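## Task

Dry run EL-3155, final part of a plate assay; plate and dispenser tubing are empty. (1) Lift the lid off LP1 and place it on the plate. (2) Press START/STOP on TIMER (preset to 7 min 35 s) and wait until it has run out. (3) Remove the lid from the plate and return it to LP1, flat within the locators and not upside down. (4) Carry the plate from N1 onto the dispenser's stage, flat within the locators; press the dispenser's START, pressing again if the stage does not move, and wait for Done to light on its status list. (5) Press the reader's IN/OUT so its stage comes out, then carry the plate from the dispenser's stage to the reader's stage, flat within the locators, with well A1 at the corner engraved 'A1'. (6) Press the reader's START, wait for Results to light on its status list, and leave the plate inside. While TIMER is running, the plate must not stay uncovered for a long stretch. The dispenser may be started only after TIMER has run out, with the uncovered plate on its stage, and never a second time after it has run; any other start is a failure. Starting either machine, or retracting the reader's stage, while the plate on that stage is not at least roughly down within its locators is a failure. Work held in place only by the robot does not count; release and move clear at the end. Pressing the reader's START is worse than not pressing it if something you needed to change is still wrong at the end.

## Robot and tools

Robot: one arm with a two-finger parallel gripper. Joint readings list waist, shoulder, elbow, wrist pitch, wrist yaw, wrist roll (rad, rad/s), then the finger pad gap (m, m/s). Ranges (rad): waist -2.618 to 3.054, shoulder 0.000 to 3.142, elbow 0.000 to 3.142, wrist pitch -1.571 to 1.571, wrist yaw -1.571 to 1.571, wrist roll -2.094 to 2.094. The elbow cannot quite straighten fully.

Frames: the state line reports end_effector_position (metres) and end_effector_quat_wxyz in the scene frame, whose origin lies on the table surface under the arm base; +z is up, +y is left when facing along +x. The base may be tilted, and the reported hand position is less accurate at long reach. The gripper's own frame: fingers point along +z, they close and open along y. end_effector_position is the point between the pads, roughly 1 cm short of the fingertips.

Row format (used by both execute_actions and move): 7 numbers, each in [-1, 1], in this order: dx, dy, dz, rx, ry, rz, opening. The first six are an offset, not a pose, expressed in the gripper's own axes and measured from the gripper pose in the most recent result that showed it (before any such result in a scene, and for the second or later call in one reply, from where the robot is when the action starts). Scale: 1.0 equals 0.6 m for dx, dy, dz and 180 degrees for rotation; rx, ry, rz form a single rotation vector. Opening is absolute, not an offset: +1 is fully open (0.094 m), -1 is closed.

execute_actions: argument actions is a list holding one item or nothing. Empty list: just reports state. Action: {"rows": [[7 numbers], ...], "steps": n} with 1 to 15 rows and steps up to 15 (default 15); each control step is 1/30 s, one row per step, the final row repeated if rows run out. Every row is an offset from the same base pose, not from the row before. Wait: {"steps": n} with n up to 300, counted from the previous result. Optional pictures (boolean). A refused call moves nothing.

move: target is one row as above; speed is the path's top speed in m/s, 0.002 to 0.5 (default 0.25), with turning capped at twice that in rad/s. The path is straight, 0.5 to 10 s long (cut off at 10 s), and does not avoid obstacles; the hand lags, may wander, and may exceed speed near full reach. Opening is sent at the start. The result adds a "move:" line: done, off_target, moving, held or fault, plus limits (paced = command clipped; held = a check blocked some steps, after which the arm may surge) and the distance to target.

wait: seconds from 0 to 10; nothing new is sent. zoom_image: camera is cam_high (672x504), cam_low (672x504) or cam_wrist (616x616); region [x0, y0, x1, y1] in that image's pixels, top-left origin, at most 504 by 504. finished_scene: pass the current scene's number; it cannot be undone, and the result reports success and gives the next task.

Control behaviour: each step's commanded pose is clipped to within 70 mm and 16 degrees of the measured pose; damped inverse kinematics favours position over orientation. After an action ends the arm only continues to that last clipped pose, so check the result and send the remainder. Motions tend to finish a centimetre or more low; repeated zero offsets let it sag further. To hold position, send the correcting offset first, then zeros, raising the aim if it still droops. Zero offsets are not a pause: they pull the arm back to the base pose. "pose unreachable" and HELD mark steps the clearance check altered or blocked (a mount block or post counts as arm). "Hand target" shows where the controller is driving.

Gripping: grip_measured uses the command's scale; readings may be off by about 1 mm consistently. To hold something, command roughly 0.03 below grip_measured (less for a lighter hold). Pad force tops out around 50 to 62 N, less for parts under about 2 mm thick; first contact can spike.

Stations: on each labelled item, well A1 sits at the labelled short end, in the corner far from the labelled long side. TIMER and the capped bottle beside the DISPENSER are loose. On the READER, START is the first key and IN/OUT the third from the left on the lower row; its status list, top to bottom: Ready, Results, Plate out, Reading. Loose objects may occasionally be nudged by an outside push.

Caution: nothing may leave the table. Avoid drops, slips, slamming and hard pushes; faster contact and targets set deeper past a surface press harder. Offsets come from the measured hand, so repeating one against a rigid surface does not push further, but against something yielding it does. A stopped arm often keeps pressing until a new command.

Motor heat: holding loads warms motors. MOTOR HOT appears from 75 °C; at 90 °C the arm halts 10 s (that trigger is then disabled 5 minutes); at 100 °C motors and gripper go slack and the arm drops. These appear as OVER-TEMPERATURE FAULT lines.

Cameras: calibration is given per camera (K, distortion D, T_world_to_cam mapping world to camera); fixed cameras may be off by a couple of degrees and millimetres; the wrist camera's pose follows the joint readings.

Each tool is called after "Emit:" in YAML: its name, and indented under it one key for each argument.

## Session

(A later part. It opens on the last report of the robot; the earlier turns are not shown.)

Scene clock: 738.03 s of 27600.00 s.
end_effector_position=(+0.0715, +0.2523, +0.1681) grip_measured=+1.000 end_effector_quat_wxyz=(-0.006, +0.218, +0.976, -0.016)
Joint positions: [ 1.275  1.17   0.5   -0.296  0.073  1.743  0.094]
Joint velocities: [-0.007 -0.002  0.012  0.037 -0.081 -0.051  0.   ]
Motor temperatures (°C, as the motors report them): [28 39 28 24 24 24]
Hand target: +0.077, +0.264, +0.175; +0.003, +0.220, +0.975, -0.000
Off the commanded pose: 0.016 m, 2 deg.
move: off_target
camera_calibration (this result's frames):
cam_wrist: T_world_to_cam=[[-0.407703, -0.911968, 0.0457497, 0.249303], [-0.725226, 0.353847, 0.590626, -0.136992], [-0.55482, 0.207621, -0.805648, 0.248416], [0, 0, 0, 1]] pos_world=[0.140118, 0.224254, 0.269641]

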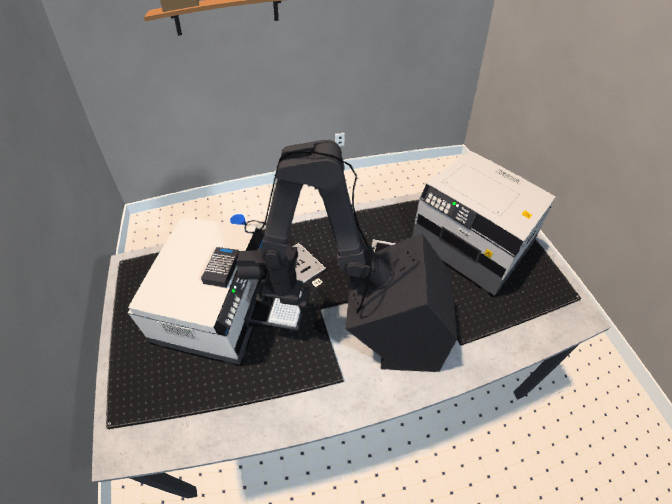

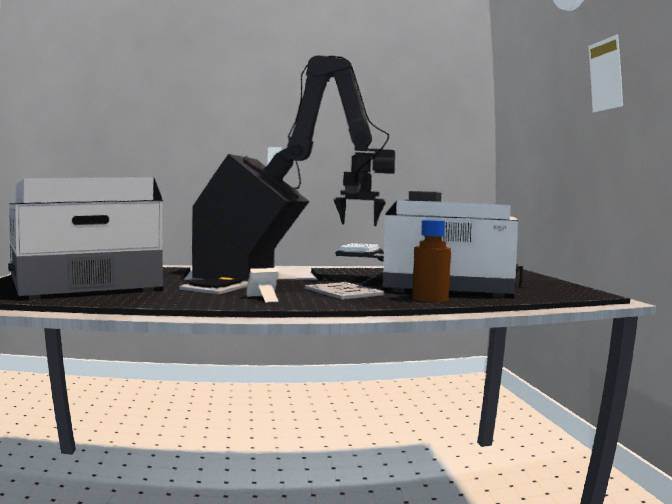

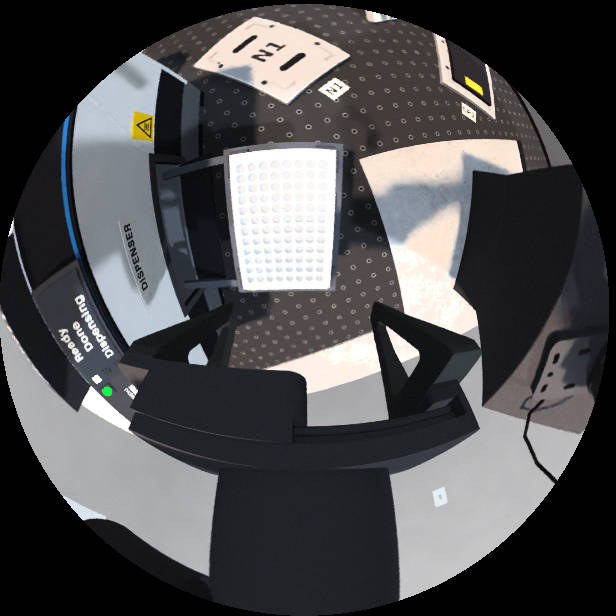

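Emit:
move:
  target: [0.2,0,-0.17,0,0,-0.5,-1]
  speed: 0.2

Emit:
move:
  target: [-0.14,0,-0.01,0,-0.29,0,-1]
  speed: 0.15

Scene clock: 749.70 s of 27600.00 s.
end_effector_position=(-0.0331, +0.2965, +0.2634) grip_measured=-0.991 end_effector_quat_wxyz=(-0.018, -0.534, +0.845, -0.020)
Joint positions: [ 1.959  1.159  0.847 -0.839  0.428  0.796  0.   ]
Joint velocities: [ 0.012 -0.012 -0.002 -0.007  0.081 -0.154 -0.   ]
Motor temperatures (°C, as the motors report them): [28 39 30 24 24 24]
Hand target: -0.034, +0.306, +0.269; -0.010, -0.539, +0.842, -0.011
Off the commanded pose: 0.012 m, 1 deg.
move: off_target
camera_calibration (this result's frames):
cam_wrist: T_world_to_cam=[[0.911264, -0.411067, 0.0249456, 0.143288], [-0.334015, -0.702303, 0.628653, 0.0312947], [-0.240899, -0.581201, -0.777286, 0.494733], [0, 0, 0, 1]] pos_world=[-0.000939557, 0.368419, 0.361301]

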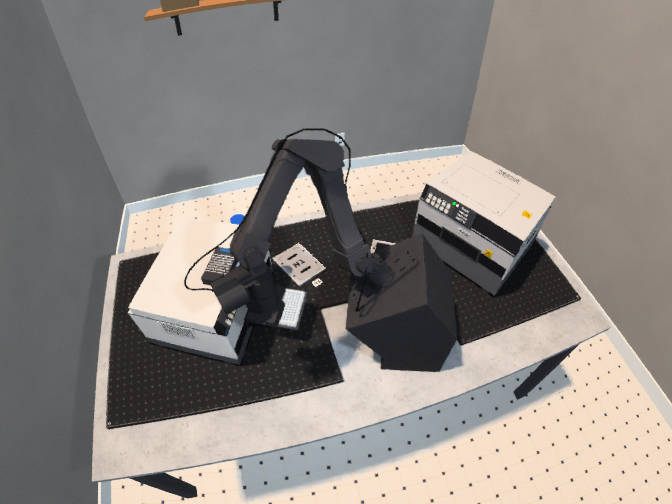

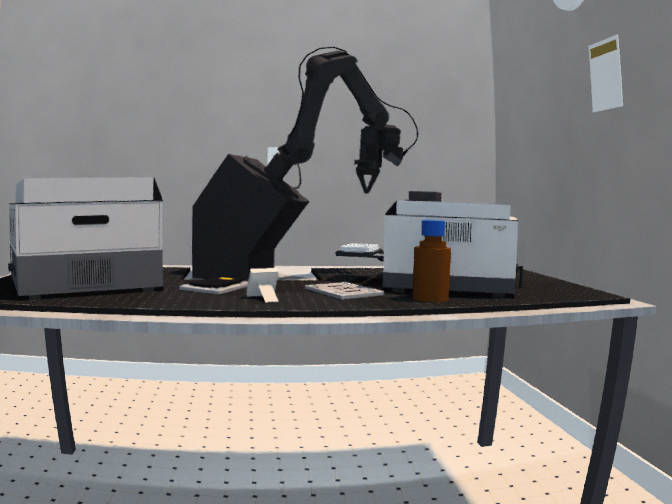

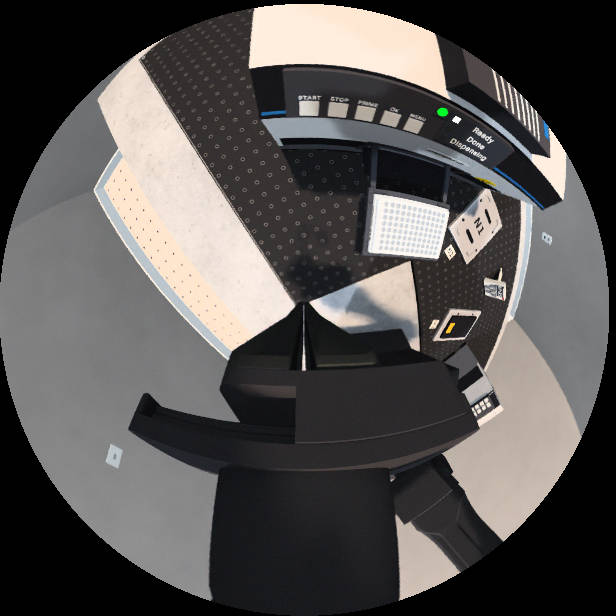

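Scene clock: 753.47 s of 27600.00 s.
end_effector_position=(+0.0009, +0.3780, +0.2690) grip_measured=-0.991 end_effector_quat_wxyz=(+0.354, -0.487, +0.766, +0.225)
Joint positions: [2.018 1.199 0.281 0.812 0.922 0.118 0.   ]
Joint velocities: [ 0.002  0.012 -0.007 -0.007 -0.022 -0.081 -0.   ]
Motor temperatures (°C, as the motors report them): [28 39 30 24 24 24]
Hand target: +0.004, +0.373, +0.266; +0.358, -0.490, +0.765, +0.217
Off the commanded pose: 0.007 m, 1 deg.
move: done
camera_calibration (this result's frames):
cam_wrist: T_world_to_cam=[[0.906892, -0.4207, 0.0236245, 0.14965], [-0.404015, -0.884108, -0.234789, 0.397409], [0.119662, 0.203383, -0.971759, 0.310063], [0, 0, 0, 1]] pos_world=[-0.0122604, 0.351249, 0.391078]

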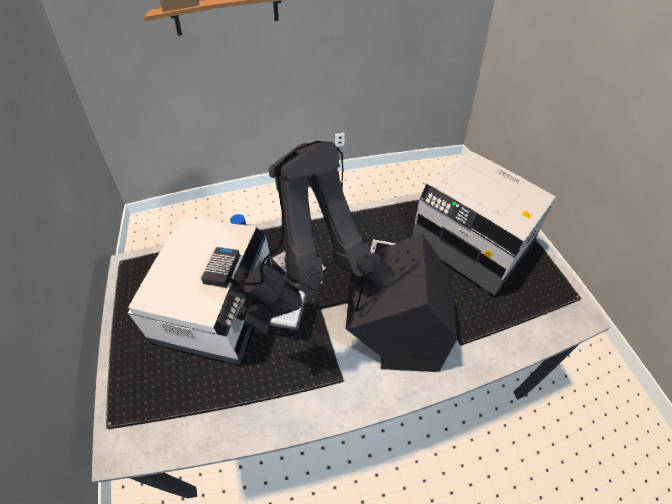

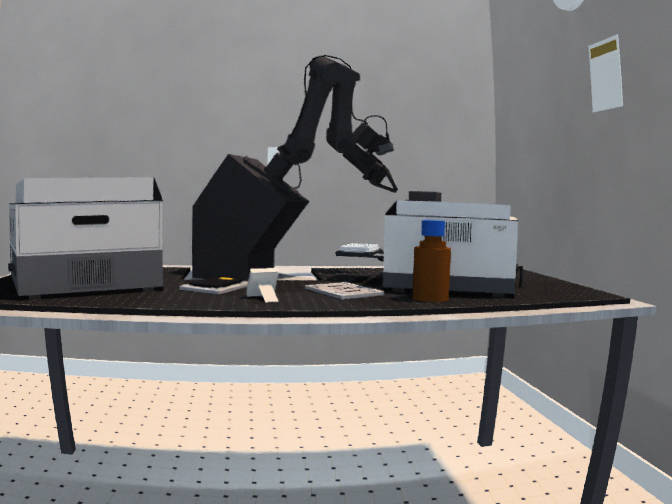

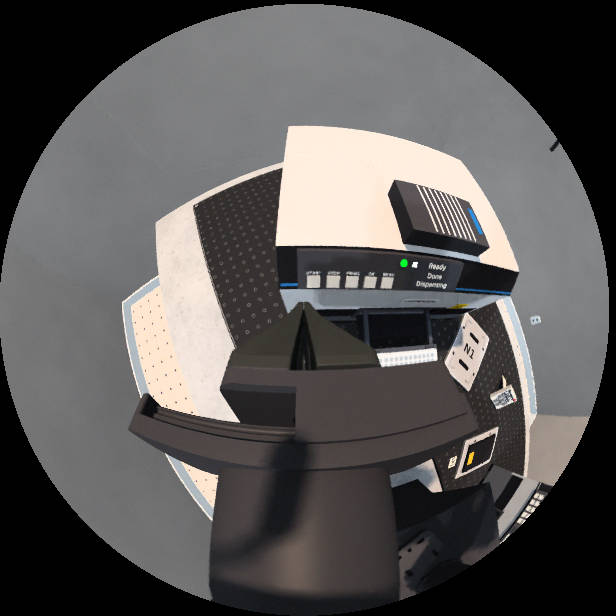

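Emit:
move:
  target: [0.028,-0.018,0.075,0,0,0,-1]
  speed: 0.05

Emit:
zoom_image:
  camera: "cam_wrist"
  region: [250,240,470,400]

Scene clock: 757.80 s of 27600.00 s.
end_effector_position=(+0.0208, +0.3839, +0.2234) grip_measured=-0.991 end_effector_quat_wxyz=(+0.347, -0.493, +0.769, +0.214)
Joint positions: [1.829 1.41  0.281 1.007 0.738 0.103 0.   ]
Joint velocities: [-0.002  0.022 -0.002 -0.051 -0.037  0.022 -0.001]
Motor temperatures (°C, as the motors report them): [28 38 29 25 24 24]
Hand target: +0.021, +0.394, +0.228; +0.352, -0.486, +0.767, +0.224
Off the commanded pose: 0.011 m, 2 deg.
move: off_target
camera_calibration (this result's frames):
cam_wrist: T_world_to_cam=[[0.90773, -0.417943, 0.0367513, 0.131189], [-0.401933, -0.891381, -0.2095, 0.39708], [0.120319, 0.175398, -0.977118, 0.274149], [0, 0, 0, 1]] pos_world=[0.00753, 0.360693, 0.346243]

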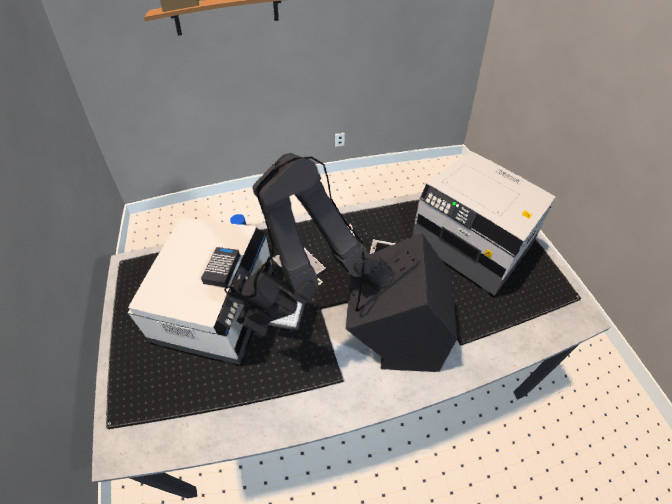

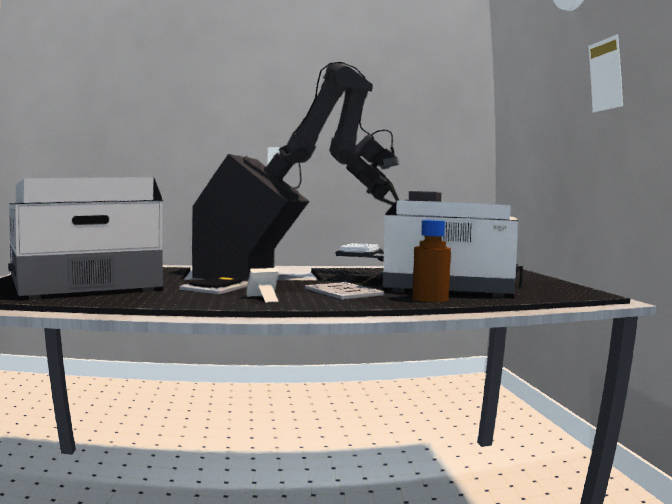

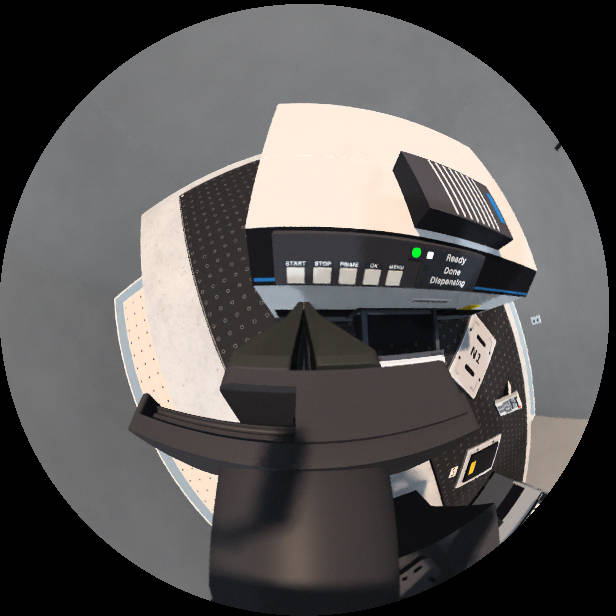

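Region (250, 240, 470, 400) of cam_wrist's 616x616 image, scaled by 2.291, with more detail than that image has; it fills the top 367 rows of this view, and the rest is white.

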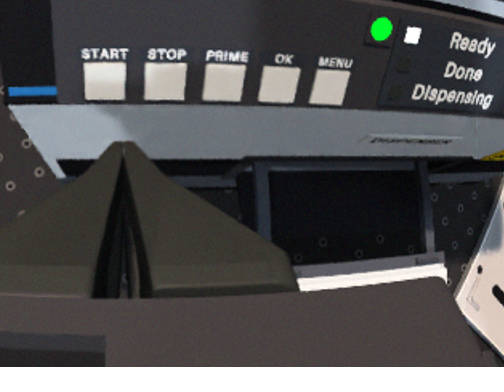

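Emit:
move:
  target: [-0.034,0.017,0.022,0,-0.008,0,-1]
  speed: 0.02

Emit:
zoom_image:
  camera: "cam_wrist"
  region: [250,240,470,400]

Scene clock: 762.90 s of 27600.00 s.
end_effector_position=(+0.0223, +0.4009, +0.2287) grip_measured=-0.991 end_effector_quat_wxyz=(+0.355, -0.491, +0.766, +0.216)
Joint positions: [1.821 1.41  0.339 0.972 0.736 0.086 0.   ]
Joint velocities: [-0.002 -0.002  0.002  0.007 -0.007  0.037  0.001]
Motor temperatures (°C, as the motors report them): [28 38 29 25 24 24]
Hand target: +0.022, +0.409, +0.230; +0.357, -0.491, +0.764, +0.220
Off the commanded pose: 0.009 m, 1 deg.
move: done
camera_calibration (this result's frames):
cam_wrist: T_world_to_cam=[[0.906265, -0.420708, 0.0410892, 0.136797], [-0.401762, -0.887496, -0.225697, 0.416071], [0.131419, 0.188033, -0.973331, 0.269937], [0, 0, 0, 1]] pos_world=[0.00771203, 0.376056, 0.351024]

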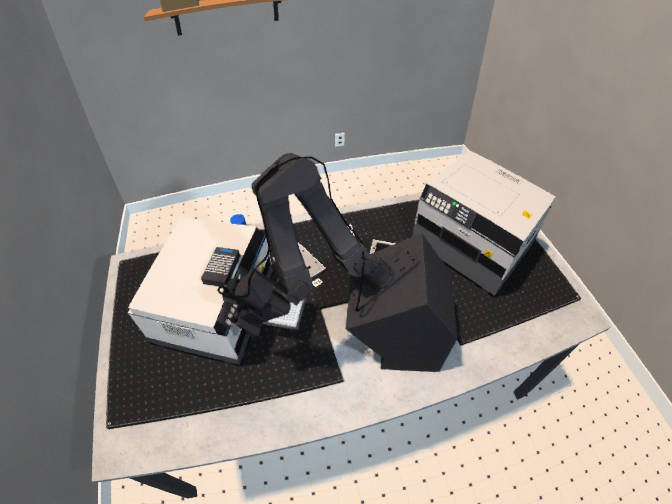

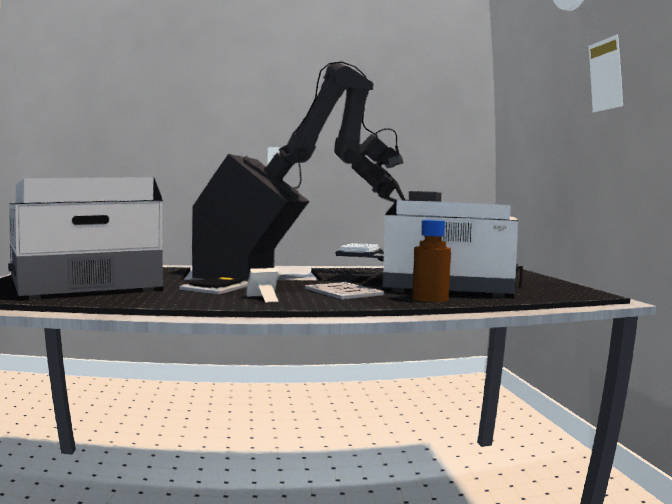

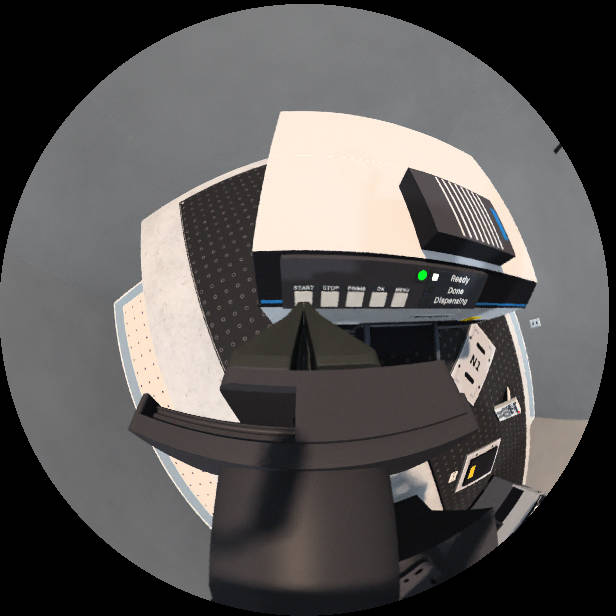

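Region (250, 240, 470, 400) of cam_wrist's 616x616 image, scaled by 2.291, with more detail than that image has; it fills the top 367 rows of this view, and the rest is white.

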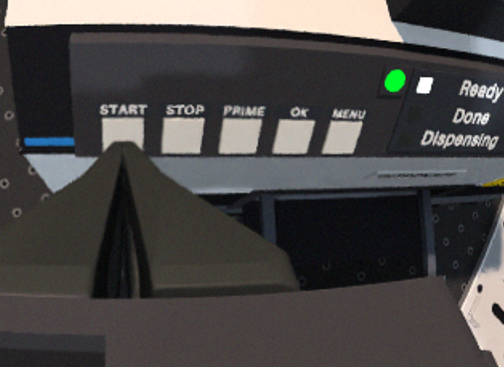

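Emit:
move:
  target: [-0.004,0.006,0.032,0,-0.003,0,-1]
  speed: 0.015

Emit:
zoom_image:
  camera: "cam_wrist"
  region: [250,240,470,400]

Scene clock: 766.40 s of 27600.00 s.
end_effector_position=(+0.0261, +0.4043, +0.2133) grip_measured=-0.991 end_effector_quat_wxyz=(+0.351, -0.498, +0.766, +0.205)
Joint positions: [1.782 1.479 0.366 0.992 0.705 0.081 0.   ]
Joint velocities: [-0.017 -0.012  0.007 -0.007  0.007 -0.037 -0.001]
Motor temperatures (°C, as the motors report them): [28 38 29 26 24 24]
Hand target: +0.026, +0.416, +0.218; +0.358, -0.490, +0.764, +0.218
Off the commanded pose: 0.013 m, 2 deg.
move: off_target
camera_calibration (this result's frames):
cam_wrist: T_world_to_cam=[[0.907426, -0.415983, 0.0594653, 0.129589], [-0.396454, -0.894415, -0.206994, 0.41578], [0.139293, 0.164256, -0.976533, 0.263956], [0, 0, 0, 1]] pos_world=[0.0104777, 0.38243, 0.336119]

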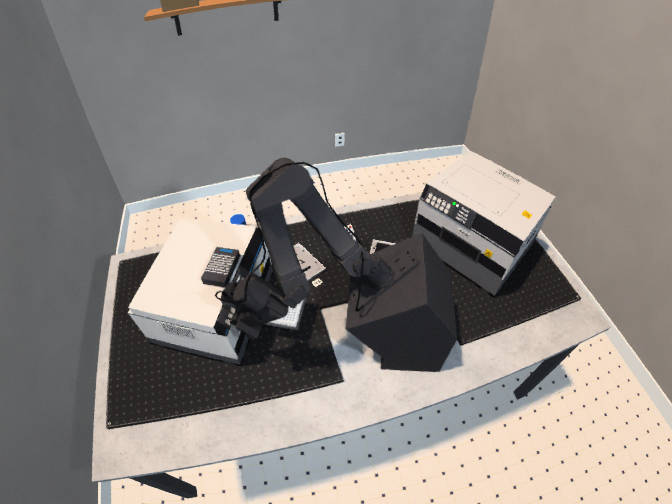

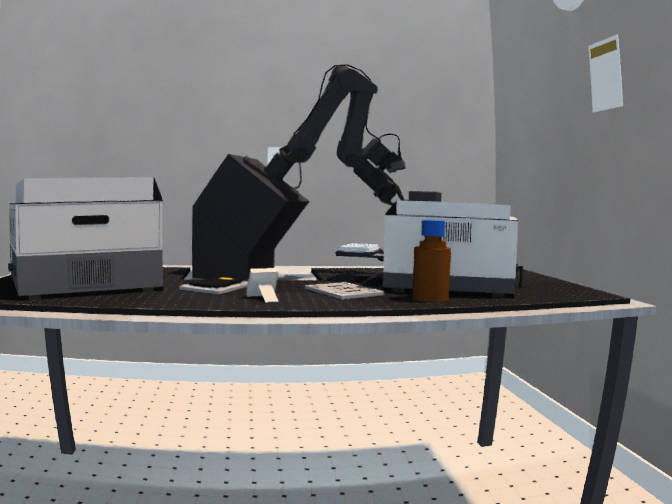

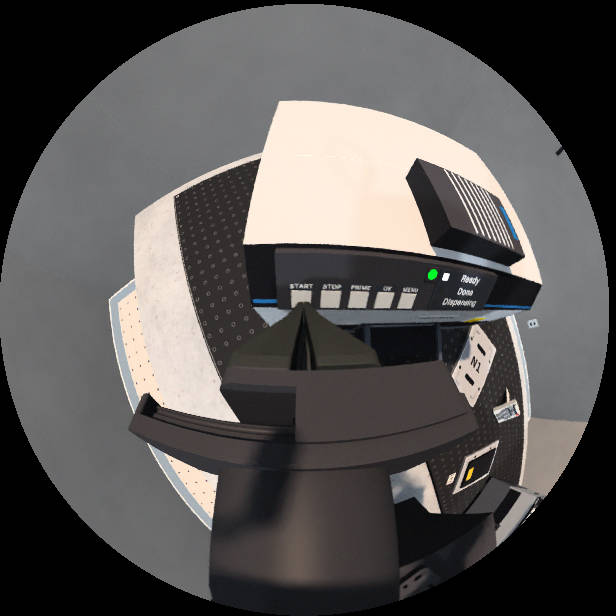

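Region (250, 240, 470, 400) of cam_wrist's 616x616 image, scaled by 2.291, with more detail than that image has; it fills the top 367 rows of this view, and the rest is white.

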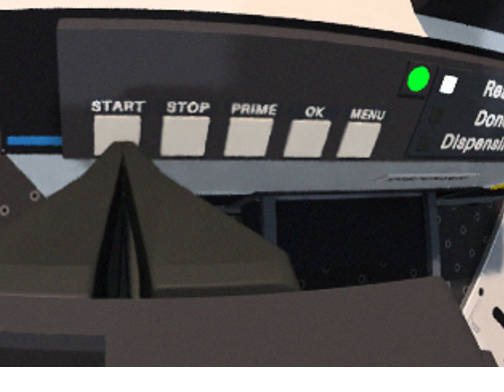

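Emit:
execute_actions:
  actions:
    - {"rows":[[-0.019,0.009,0.011,0,-0.008,0,-1],[-0.02,0.01,0.014,0,-0.008,0,-1],[-0.021,0.01,0.017,0,-0.008,0,-1],[-0.022,0.01,0.02,0,-0.008,0,-1]]}

Emit:
move:
  target: [-0.02,0.006,-0.02,0,-0.008,0,-1]
  speed: 0.03

Scene clock: 769.37 s of 27600.00 s.
end_effector_position=(+0.0263, +0.4050, +0.2127) grip_measured=-0.992 end_effector_quat_wxyz=(+0.354, -0.503, +0.762, +0.201)
Joint positions: [1.781 1.484 0.37  0.992 0.708 0.066 0.   ]
Joint velocities: [ 0.002 -0.002 -0.017 -0.022  0.037 -0.007 -0.001]
Motor temperatures (°C, as the motors report them): [28 38 30 26 24 24]
Hand target: +0.028, +0.422, +0.216; +0.361, -0.495, +0.761, +0.210
Off the commanded pose: 0.018 m, 2 deg.
Steps of this call (steps 1 to 74: nothing new was sent; steps 75 to 89: all 15 steps of this action). Readings (end_effector_position):
75: (+0.0261, +0.4043, +0.2133)
76: (+0.0260, +0.4045, +0.2132)
78: (+0.0263, +0.4050, +0.2127)
82: (+0.0263, +0.4050, +0.2127)
89: the state above
camera_calibration (this result's frames):
cam_wrist: T_world_to_cam=[[0.909952, -0.408242, 0.0729729, 0.123664], [-0.386707, -0.898829, -0.206312, 0.417745], [0.149816, 0.159515, -0.975761, 0.264707], [0, 0, 0, 1]] pos_world=[0.00935968, 0.383741, 0.335452]

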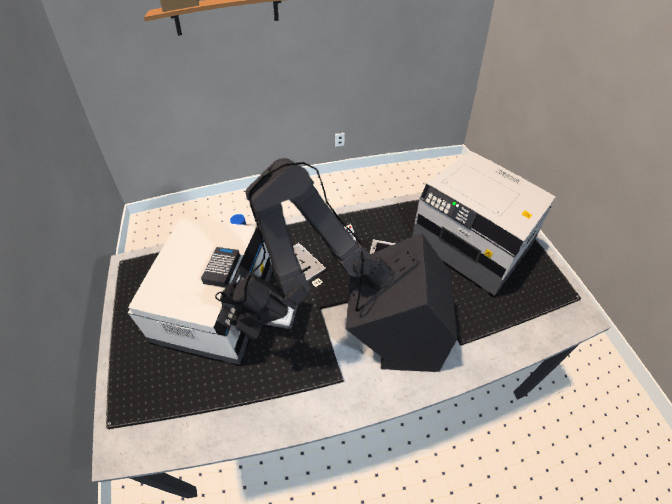

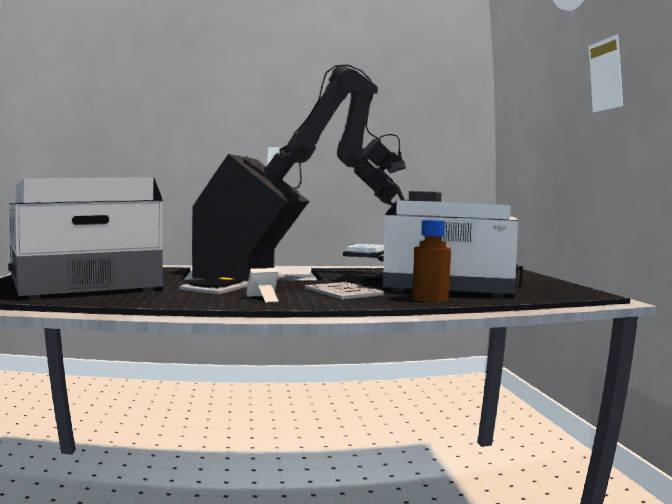

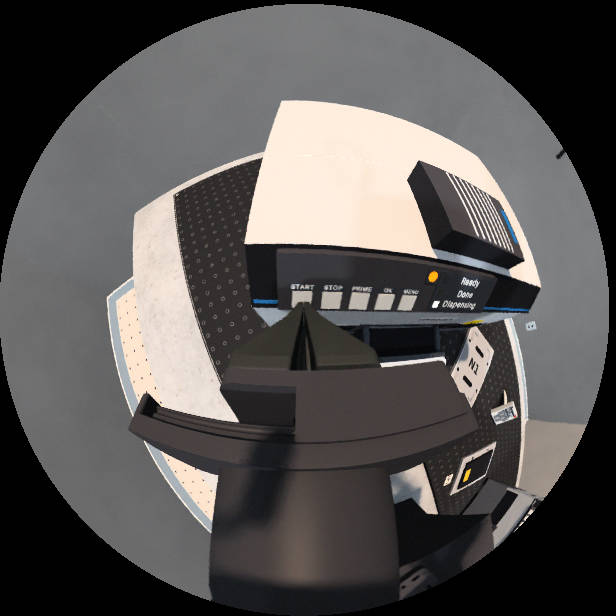

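Scene clock: 770.43 s of 27600.00 s.
end_effector_position=(+0.0223, +0.4076, +0.2240) grip_measured=-0.992 end_effector_quat_wxyz=(+0.360, -0.502, +0.759, +0.206)
Joint positions: [1.813 1.45  0.37  0.979 0.738 0.055 0.   ]
Joint velocities: [ 0.017  0.002 -0.007 -0.081  0.037 -0.037  0.001]
Motor temperatures (°C, as the motors report them): [28 38 30 26 24 24]
Hand target: +0.022, +0.406, +0.229; +0.364, -0.501, +0.757, +0.207
Off the commanded pose: 0.006 m, 0 deg.
move: done
camera_calibration (this result's frames):
cam_wrist: T_world_to_cam=[[0.910343, -0.40769, 0.071165, 0.127678], [-0.383643, -0.895811, -0.224368, 0.42364], [0.155223, 0.17695, -0.971903, 0.267783], [0, 0, 0, 1]] pos_world=[0.00472958, 0.38417, 0.346224]

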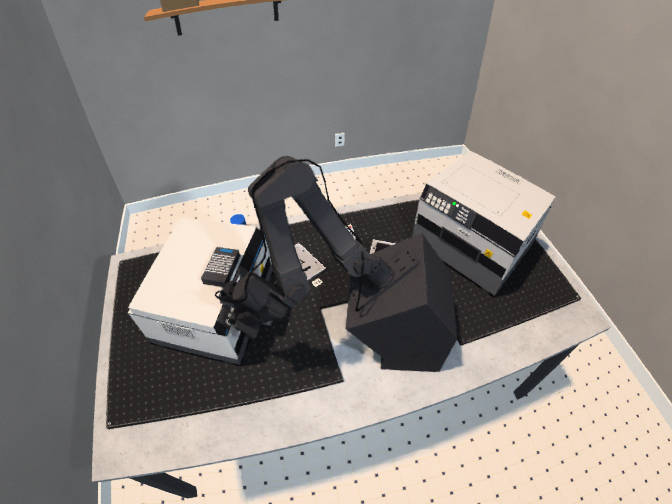

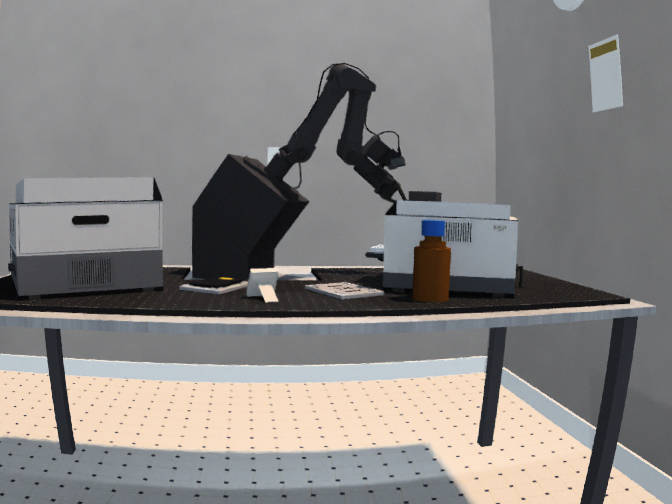

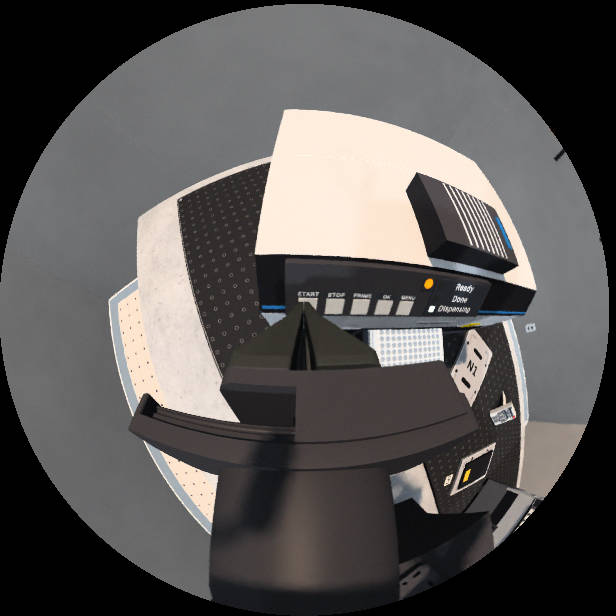

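Emit:
move:
  target: [0,0,-0.1,0,0,0,-1]
  speed: 0.08

Emit:
move:
  target: [0.08,-0.83,-0.2,0.259,0.024,0.225,-1]
  speed: 0.2

Scene clock: 779.13 s of 27600.00 s.
end_effector_position=(+0.0017, +0.3719, +0.2601) grip_measured=-0.992 end_effector_quat_wxyz=(+0.362, -0.505, +0.756, +0.205)
Joint positions: [2.015 1.247 0.266 0.858 0.939 0.075 0.   ]
Joint velocities: [-0.007 -0.012 -0.012 -0.051 -0.022 -0.066 -0.001]
Motor temperatures (°C, as the motors report them): [28 39 29 26 24 24]
Hand target: +0.002, +0.368, +0.263; +0.362, -0.502, +0.758, +0.207
Off the commanded pose: 0.006 m, 1 deg.
move: done
camera_calibration (this result's frames):
cam_wrist: T_world_to_cam=[[0.91277, -0.400766, 0.0789747, 0.124751], [-0.375213, -0.899046, -0.22568, 0.393426], [0.161447, 0.176362, -0.970995, 0.312414], [0, 0, 0, 1]] pos_world=[-0.0166888, 0.348606, 0.382288]

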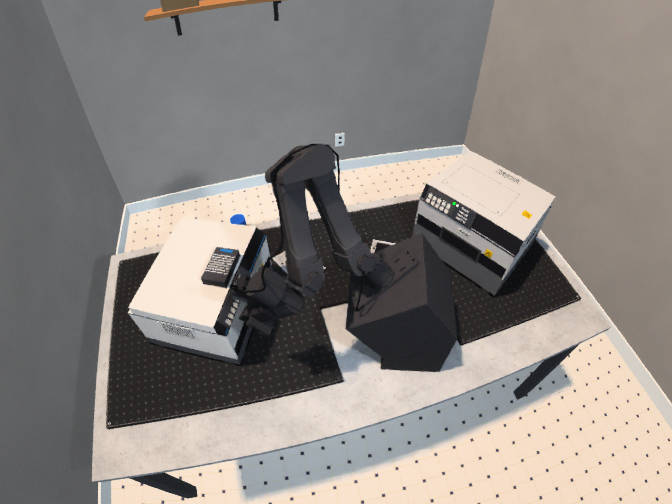

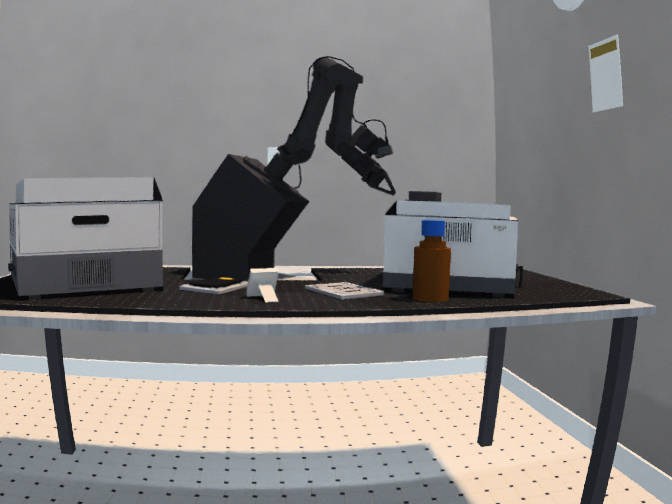

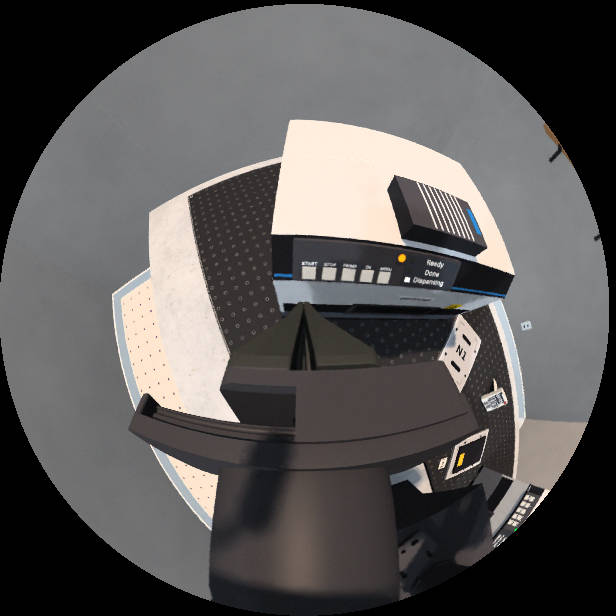

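Scene clock: 782.27 s of 27600.00 s.
end_effector_position=(+0.3830, +0.0522, +0.3070) grip_measured=-0.992 end_effector_quat_wxyz=(+0.379, -0.026, +0.925, -0.006)
Joint positions: [-0.292  1.324  0.471  0.343 -0.576  0.312  0.   ]
Joint velocities: [-0.007 -0.007 -0.007  0.022  0.037 -0.095 -0.001]
Motor temperatures (°C, as the motors report them): [28 38 30 27 24 24]
Hand target: +0.396, +0.053, +0.320; +0.398, -0.031, +0.917, -0.007
Off the commanded pose: 0.033 m, 5 deg.
move: off_target
camera_calibration (this result's frames):
cam_wrist: T_world_to_cam=[[0.0499404, -0.997342, 0.0530518, 0.014399], [-0.987426, -0.0572812, -0.147338, 0.426122], [0.149985, -0.0450267, -0.987662, 0.373795], [0, 0, 0, 1]] pos_world=[0.363981, 0.0556002, 0.431203]

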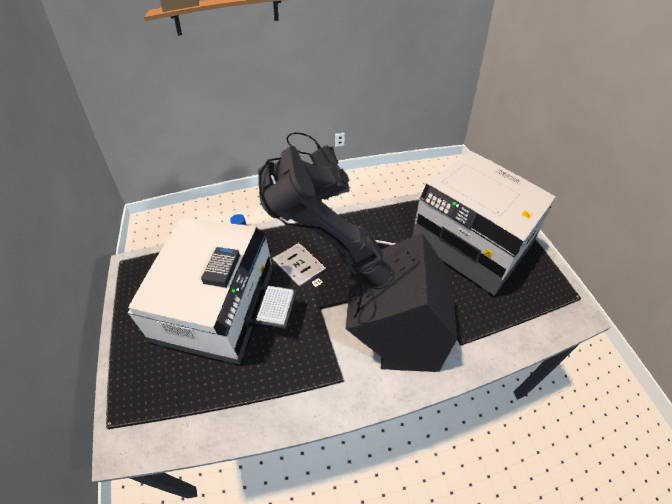

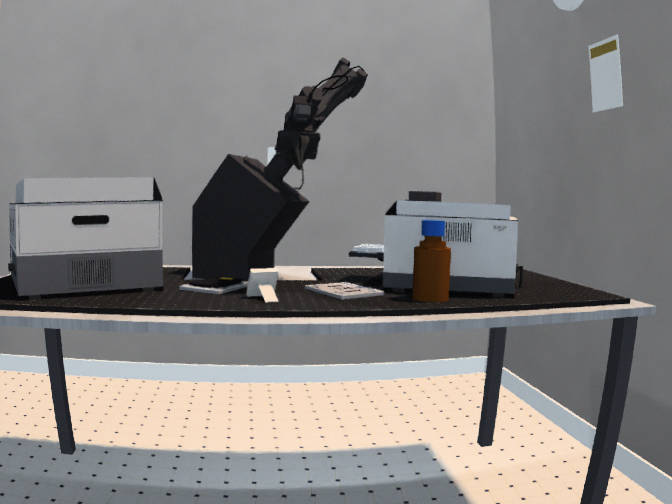

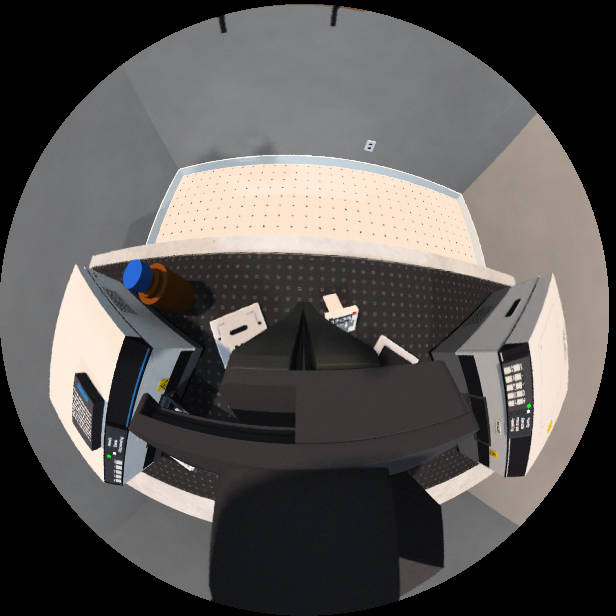

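Emit:
move:
  target: [0.14,-0.53,-0.15,0.241,-0.04,0.244,-1]
  speed: 0.2

Emit:
zoom_image:
  camera: "cam_high"
  region: [200,250,330,350]

Scene clock: 787.90 s of 27600.00 s.
end_effector_position=(+0.2709, -0.2539, +0.3076) grip_measured=-0.992 end_effector_quat_wxyz=(+0.377, +0.451, +0.789, -0.179)
Joint positions: [-0.928  2.01   0.572  0.471 -0.359  0.51   0.   ]
Joint velocities: [-0.012 -0.002 -0.002 -0.037  0.051  0.051 -0.001]
Motor temperatures (°C, as the motors report them): [28 37 30 27 24 24]
Hand target: +0.275, -0.266, +0.320; +0.391, +0.454, +0.777, -0.191
Off the commanded pose: 0.022 m, 3 deg.
move: off_target
camera_calibration (this result's frames):
cam_wrist: T_world_to_cam=[[-0.845132, -0.533423, -0.0348128, 0.102006], [-0.512682, 0.827265, -0.229759, 0.419253], [0.151358, -0.176329, -0.972625, 0.339118], [0, 0, 0, 1]] pos_world=[0.249824, -0.232625, 0.429712]

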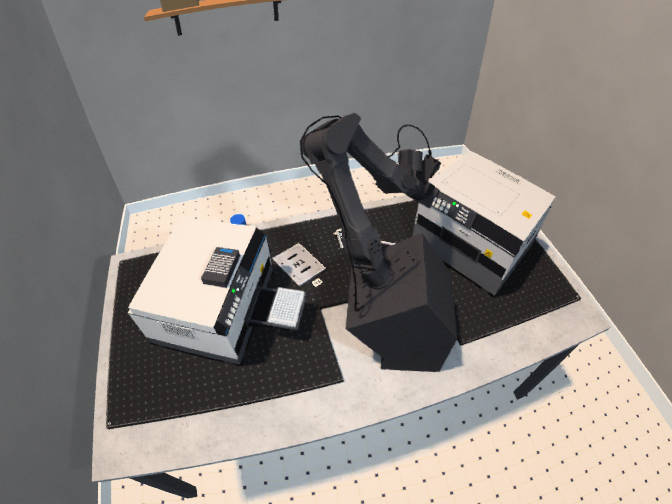

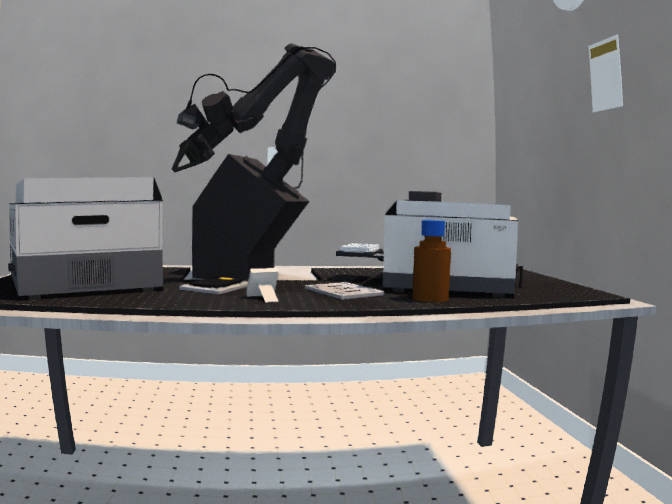

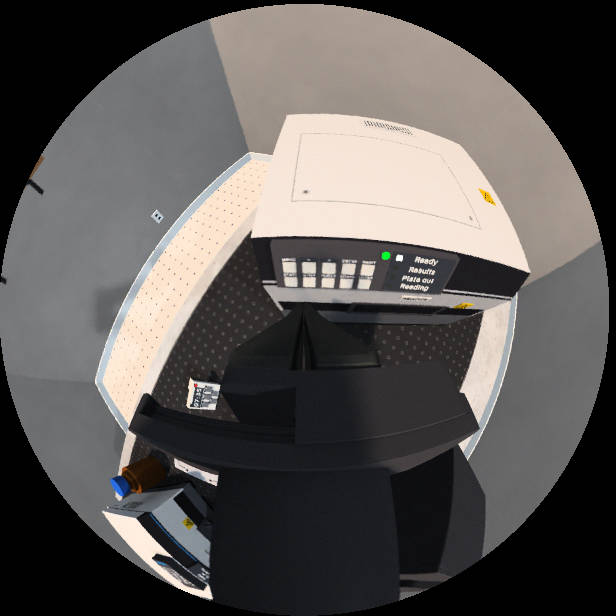

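Region (200, 250, 330, 350) of cam_high's 672x504 image, scaled by 3.877, with more detail than that image has; it fills the top 388 rows of this view, and the rest is white.

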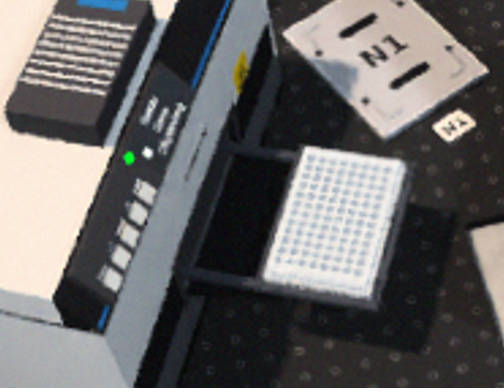

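Emit:
move:
  target: [0.005,-0.045,0.08,0,-0.02,0,-1]
  speed: 0.05

Emit:
zoom_image:
  camera: "cam_wrist"
  region: [200,230,420,390]

Scene clock: 792.80 s of 27600.00 s.
end_effector_position=(+0.2590, -0.2858, +0.2641) grip_measured=-0.992 end_effector_quat_wxyz=(+0.385, +0.452, +0.784, -0.182)
Joint positions: [-0.923  2.295  0.59   0.755 -0.346  0.527  0.   ]
Joint velocities: [ 0.002 -0.017  0.022  0.066 -0.022 -0.022  0.   ]
Motor temperatures (°C, as the motors report them): [29 37 31 27 24 24]
Hand target: +0.268, -0.296, +0.274; +0.402, +0.445, +0.777, -0.193
Off the commanded pose: 0.016 m, 3 deg.
move: off_target
camera_calibration (this result's frames):
cam_wrist: T_world_to_cam=[[-0.848082, -0.528415, -0.0391815, 0.0767618], [-0.504027, 0.827327, -0.247964, 0.432203], [0.163443, -0.190545, -0.967977, 0.284564], [0, 0, 0, 1]] pos_world=[0.236432, -0.262789, 0.38563]

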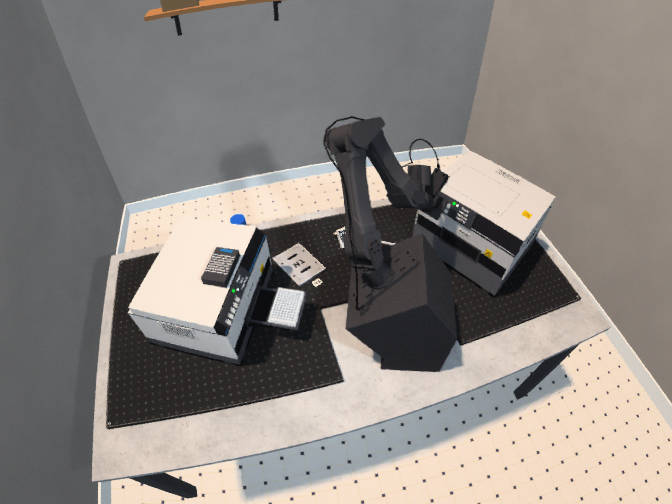

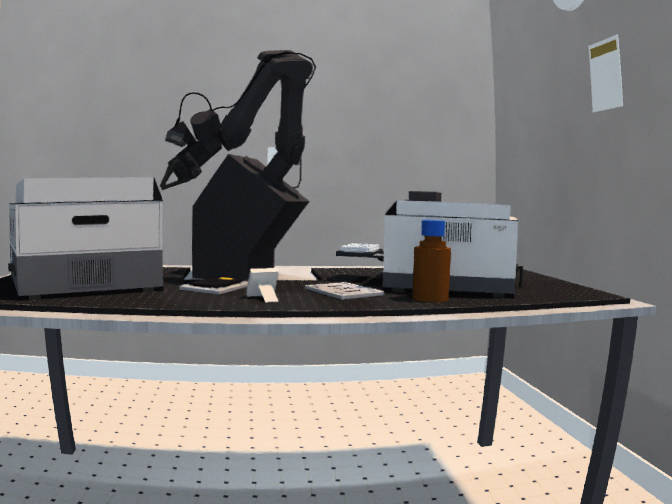

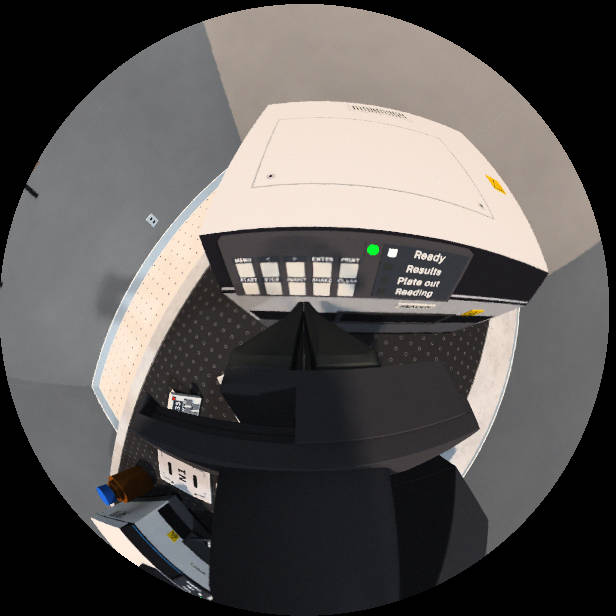

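Region (200, 230, 420, 390) of cam_wrist's 616x616 image, scaled by 2.291, with more detail than that image has; it fills the top 367 rows of this view, and the rest is white.

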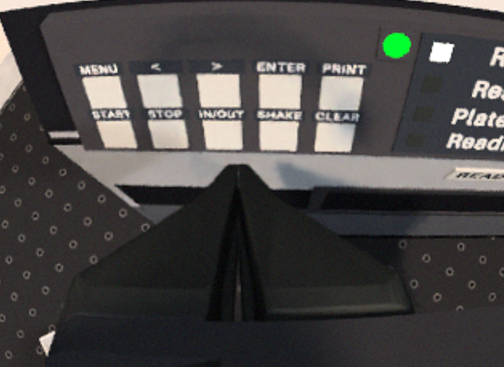

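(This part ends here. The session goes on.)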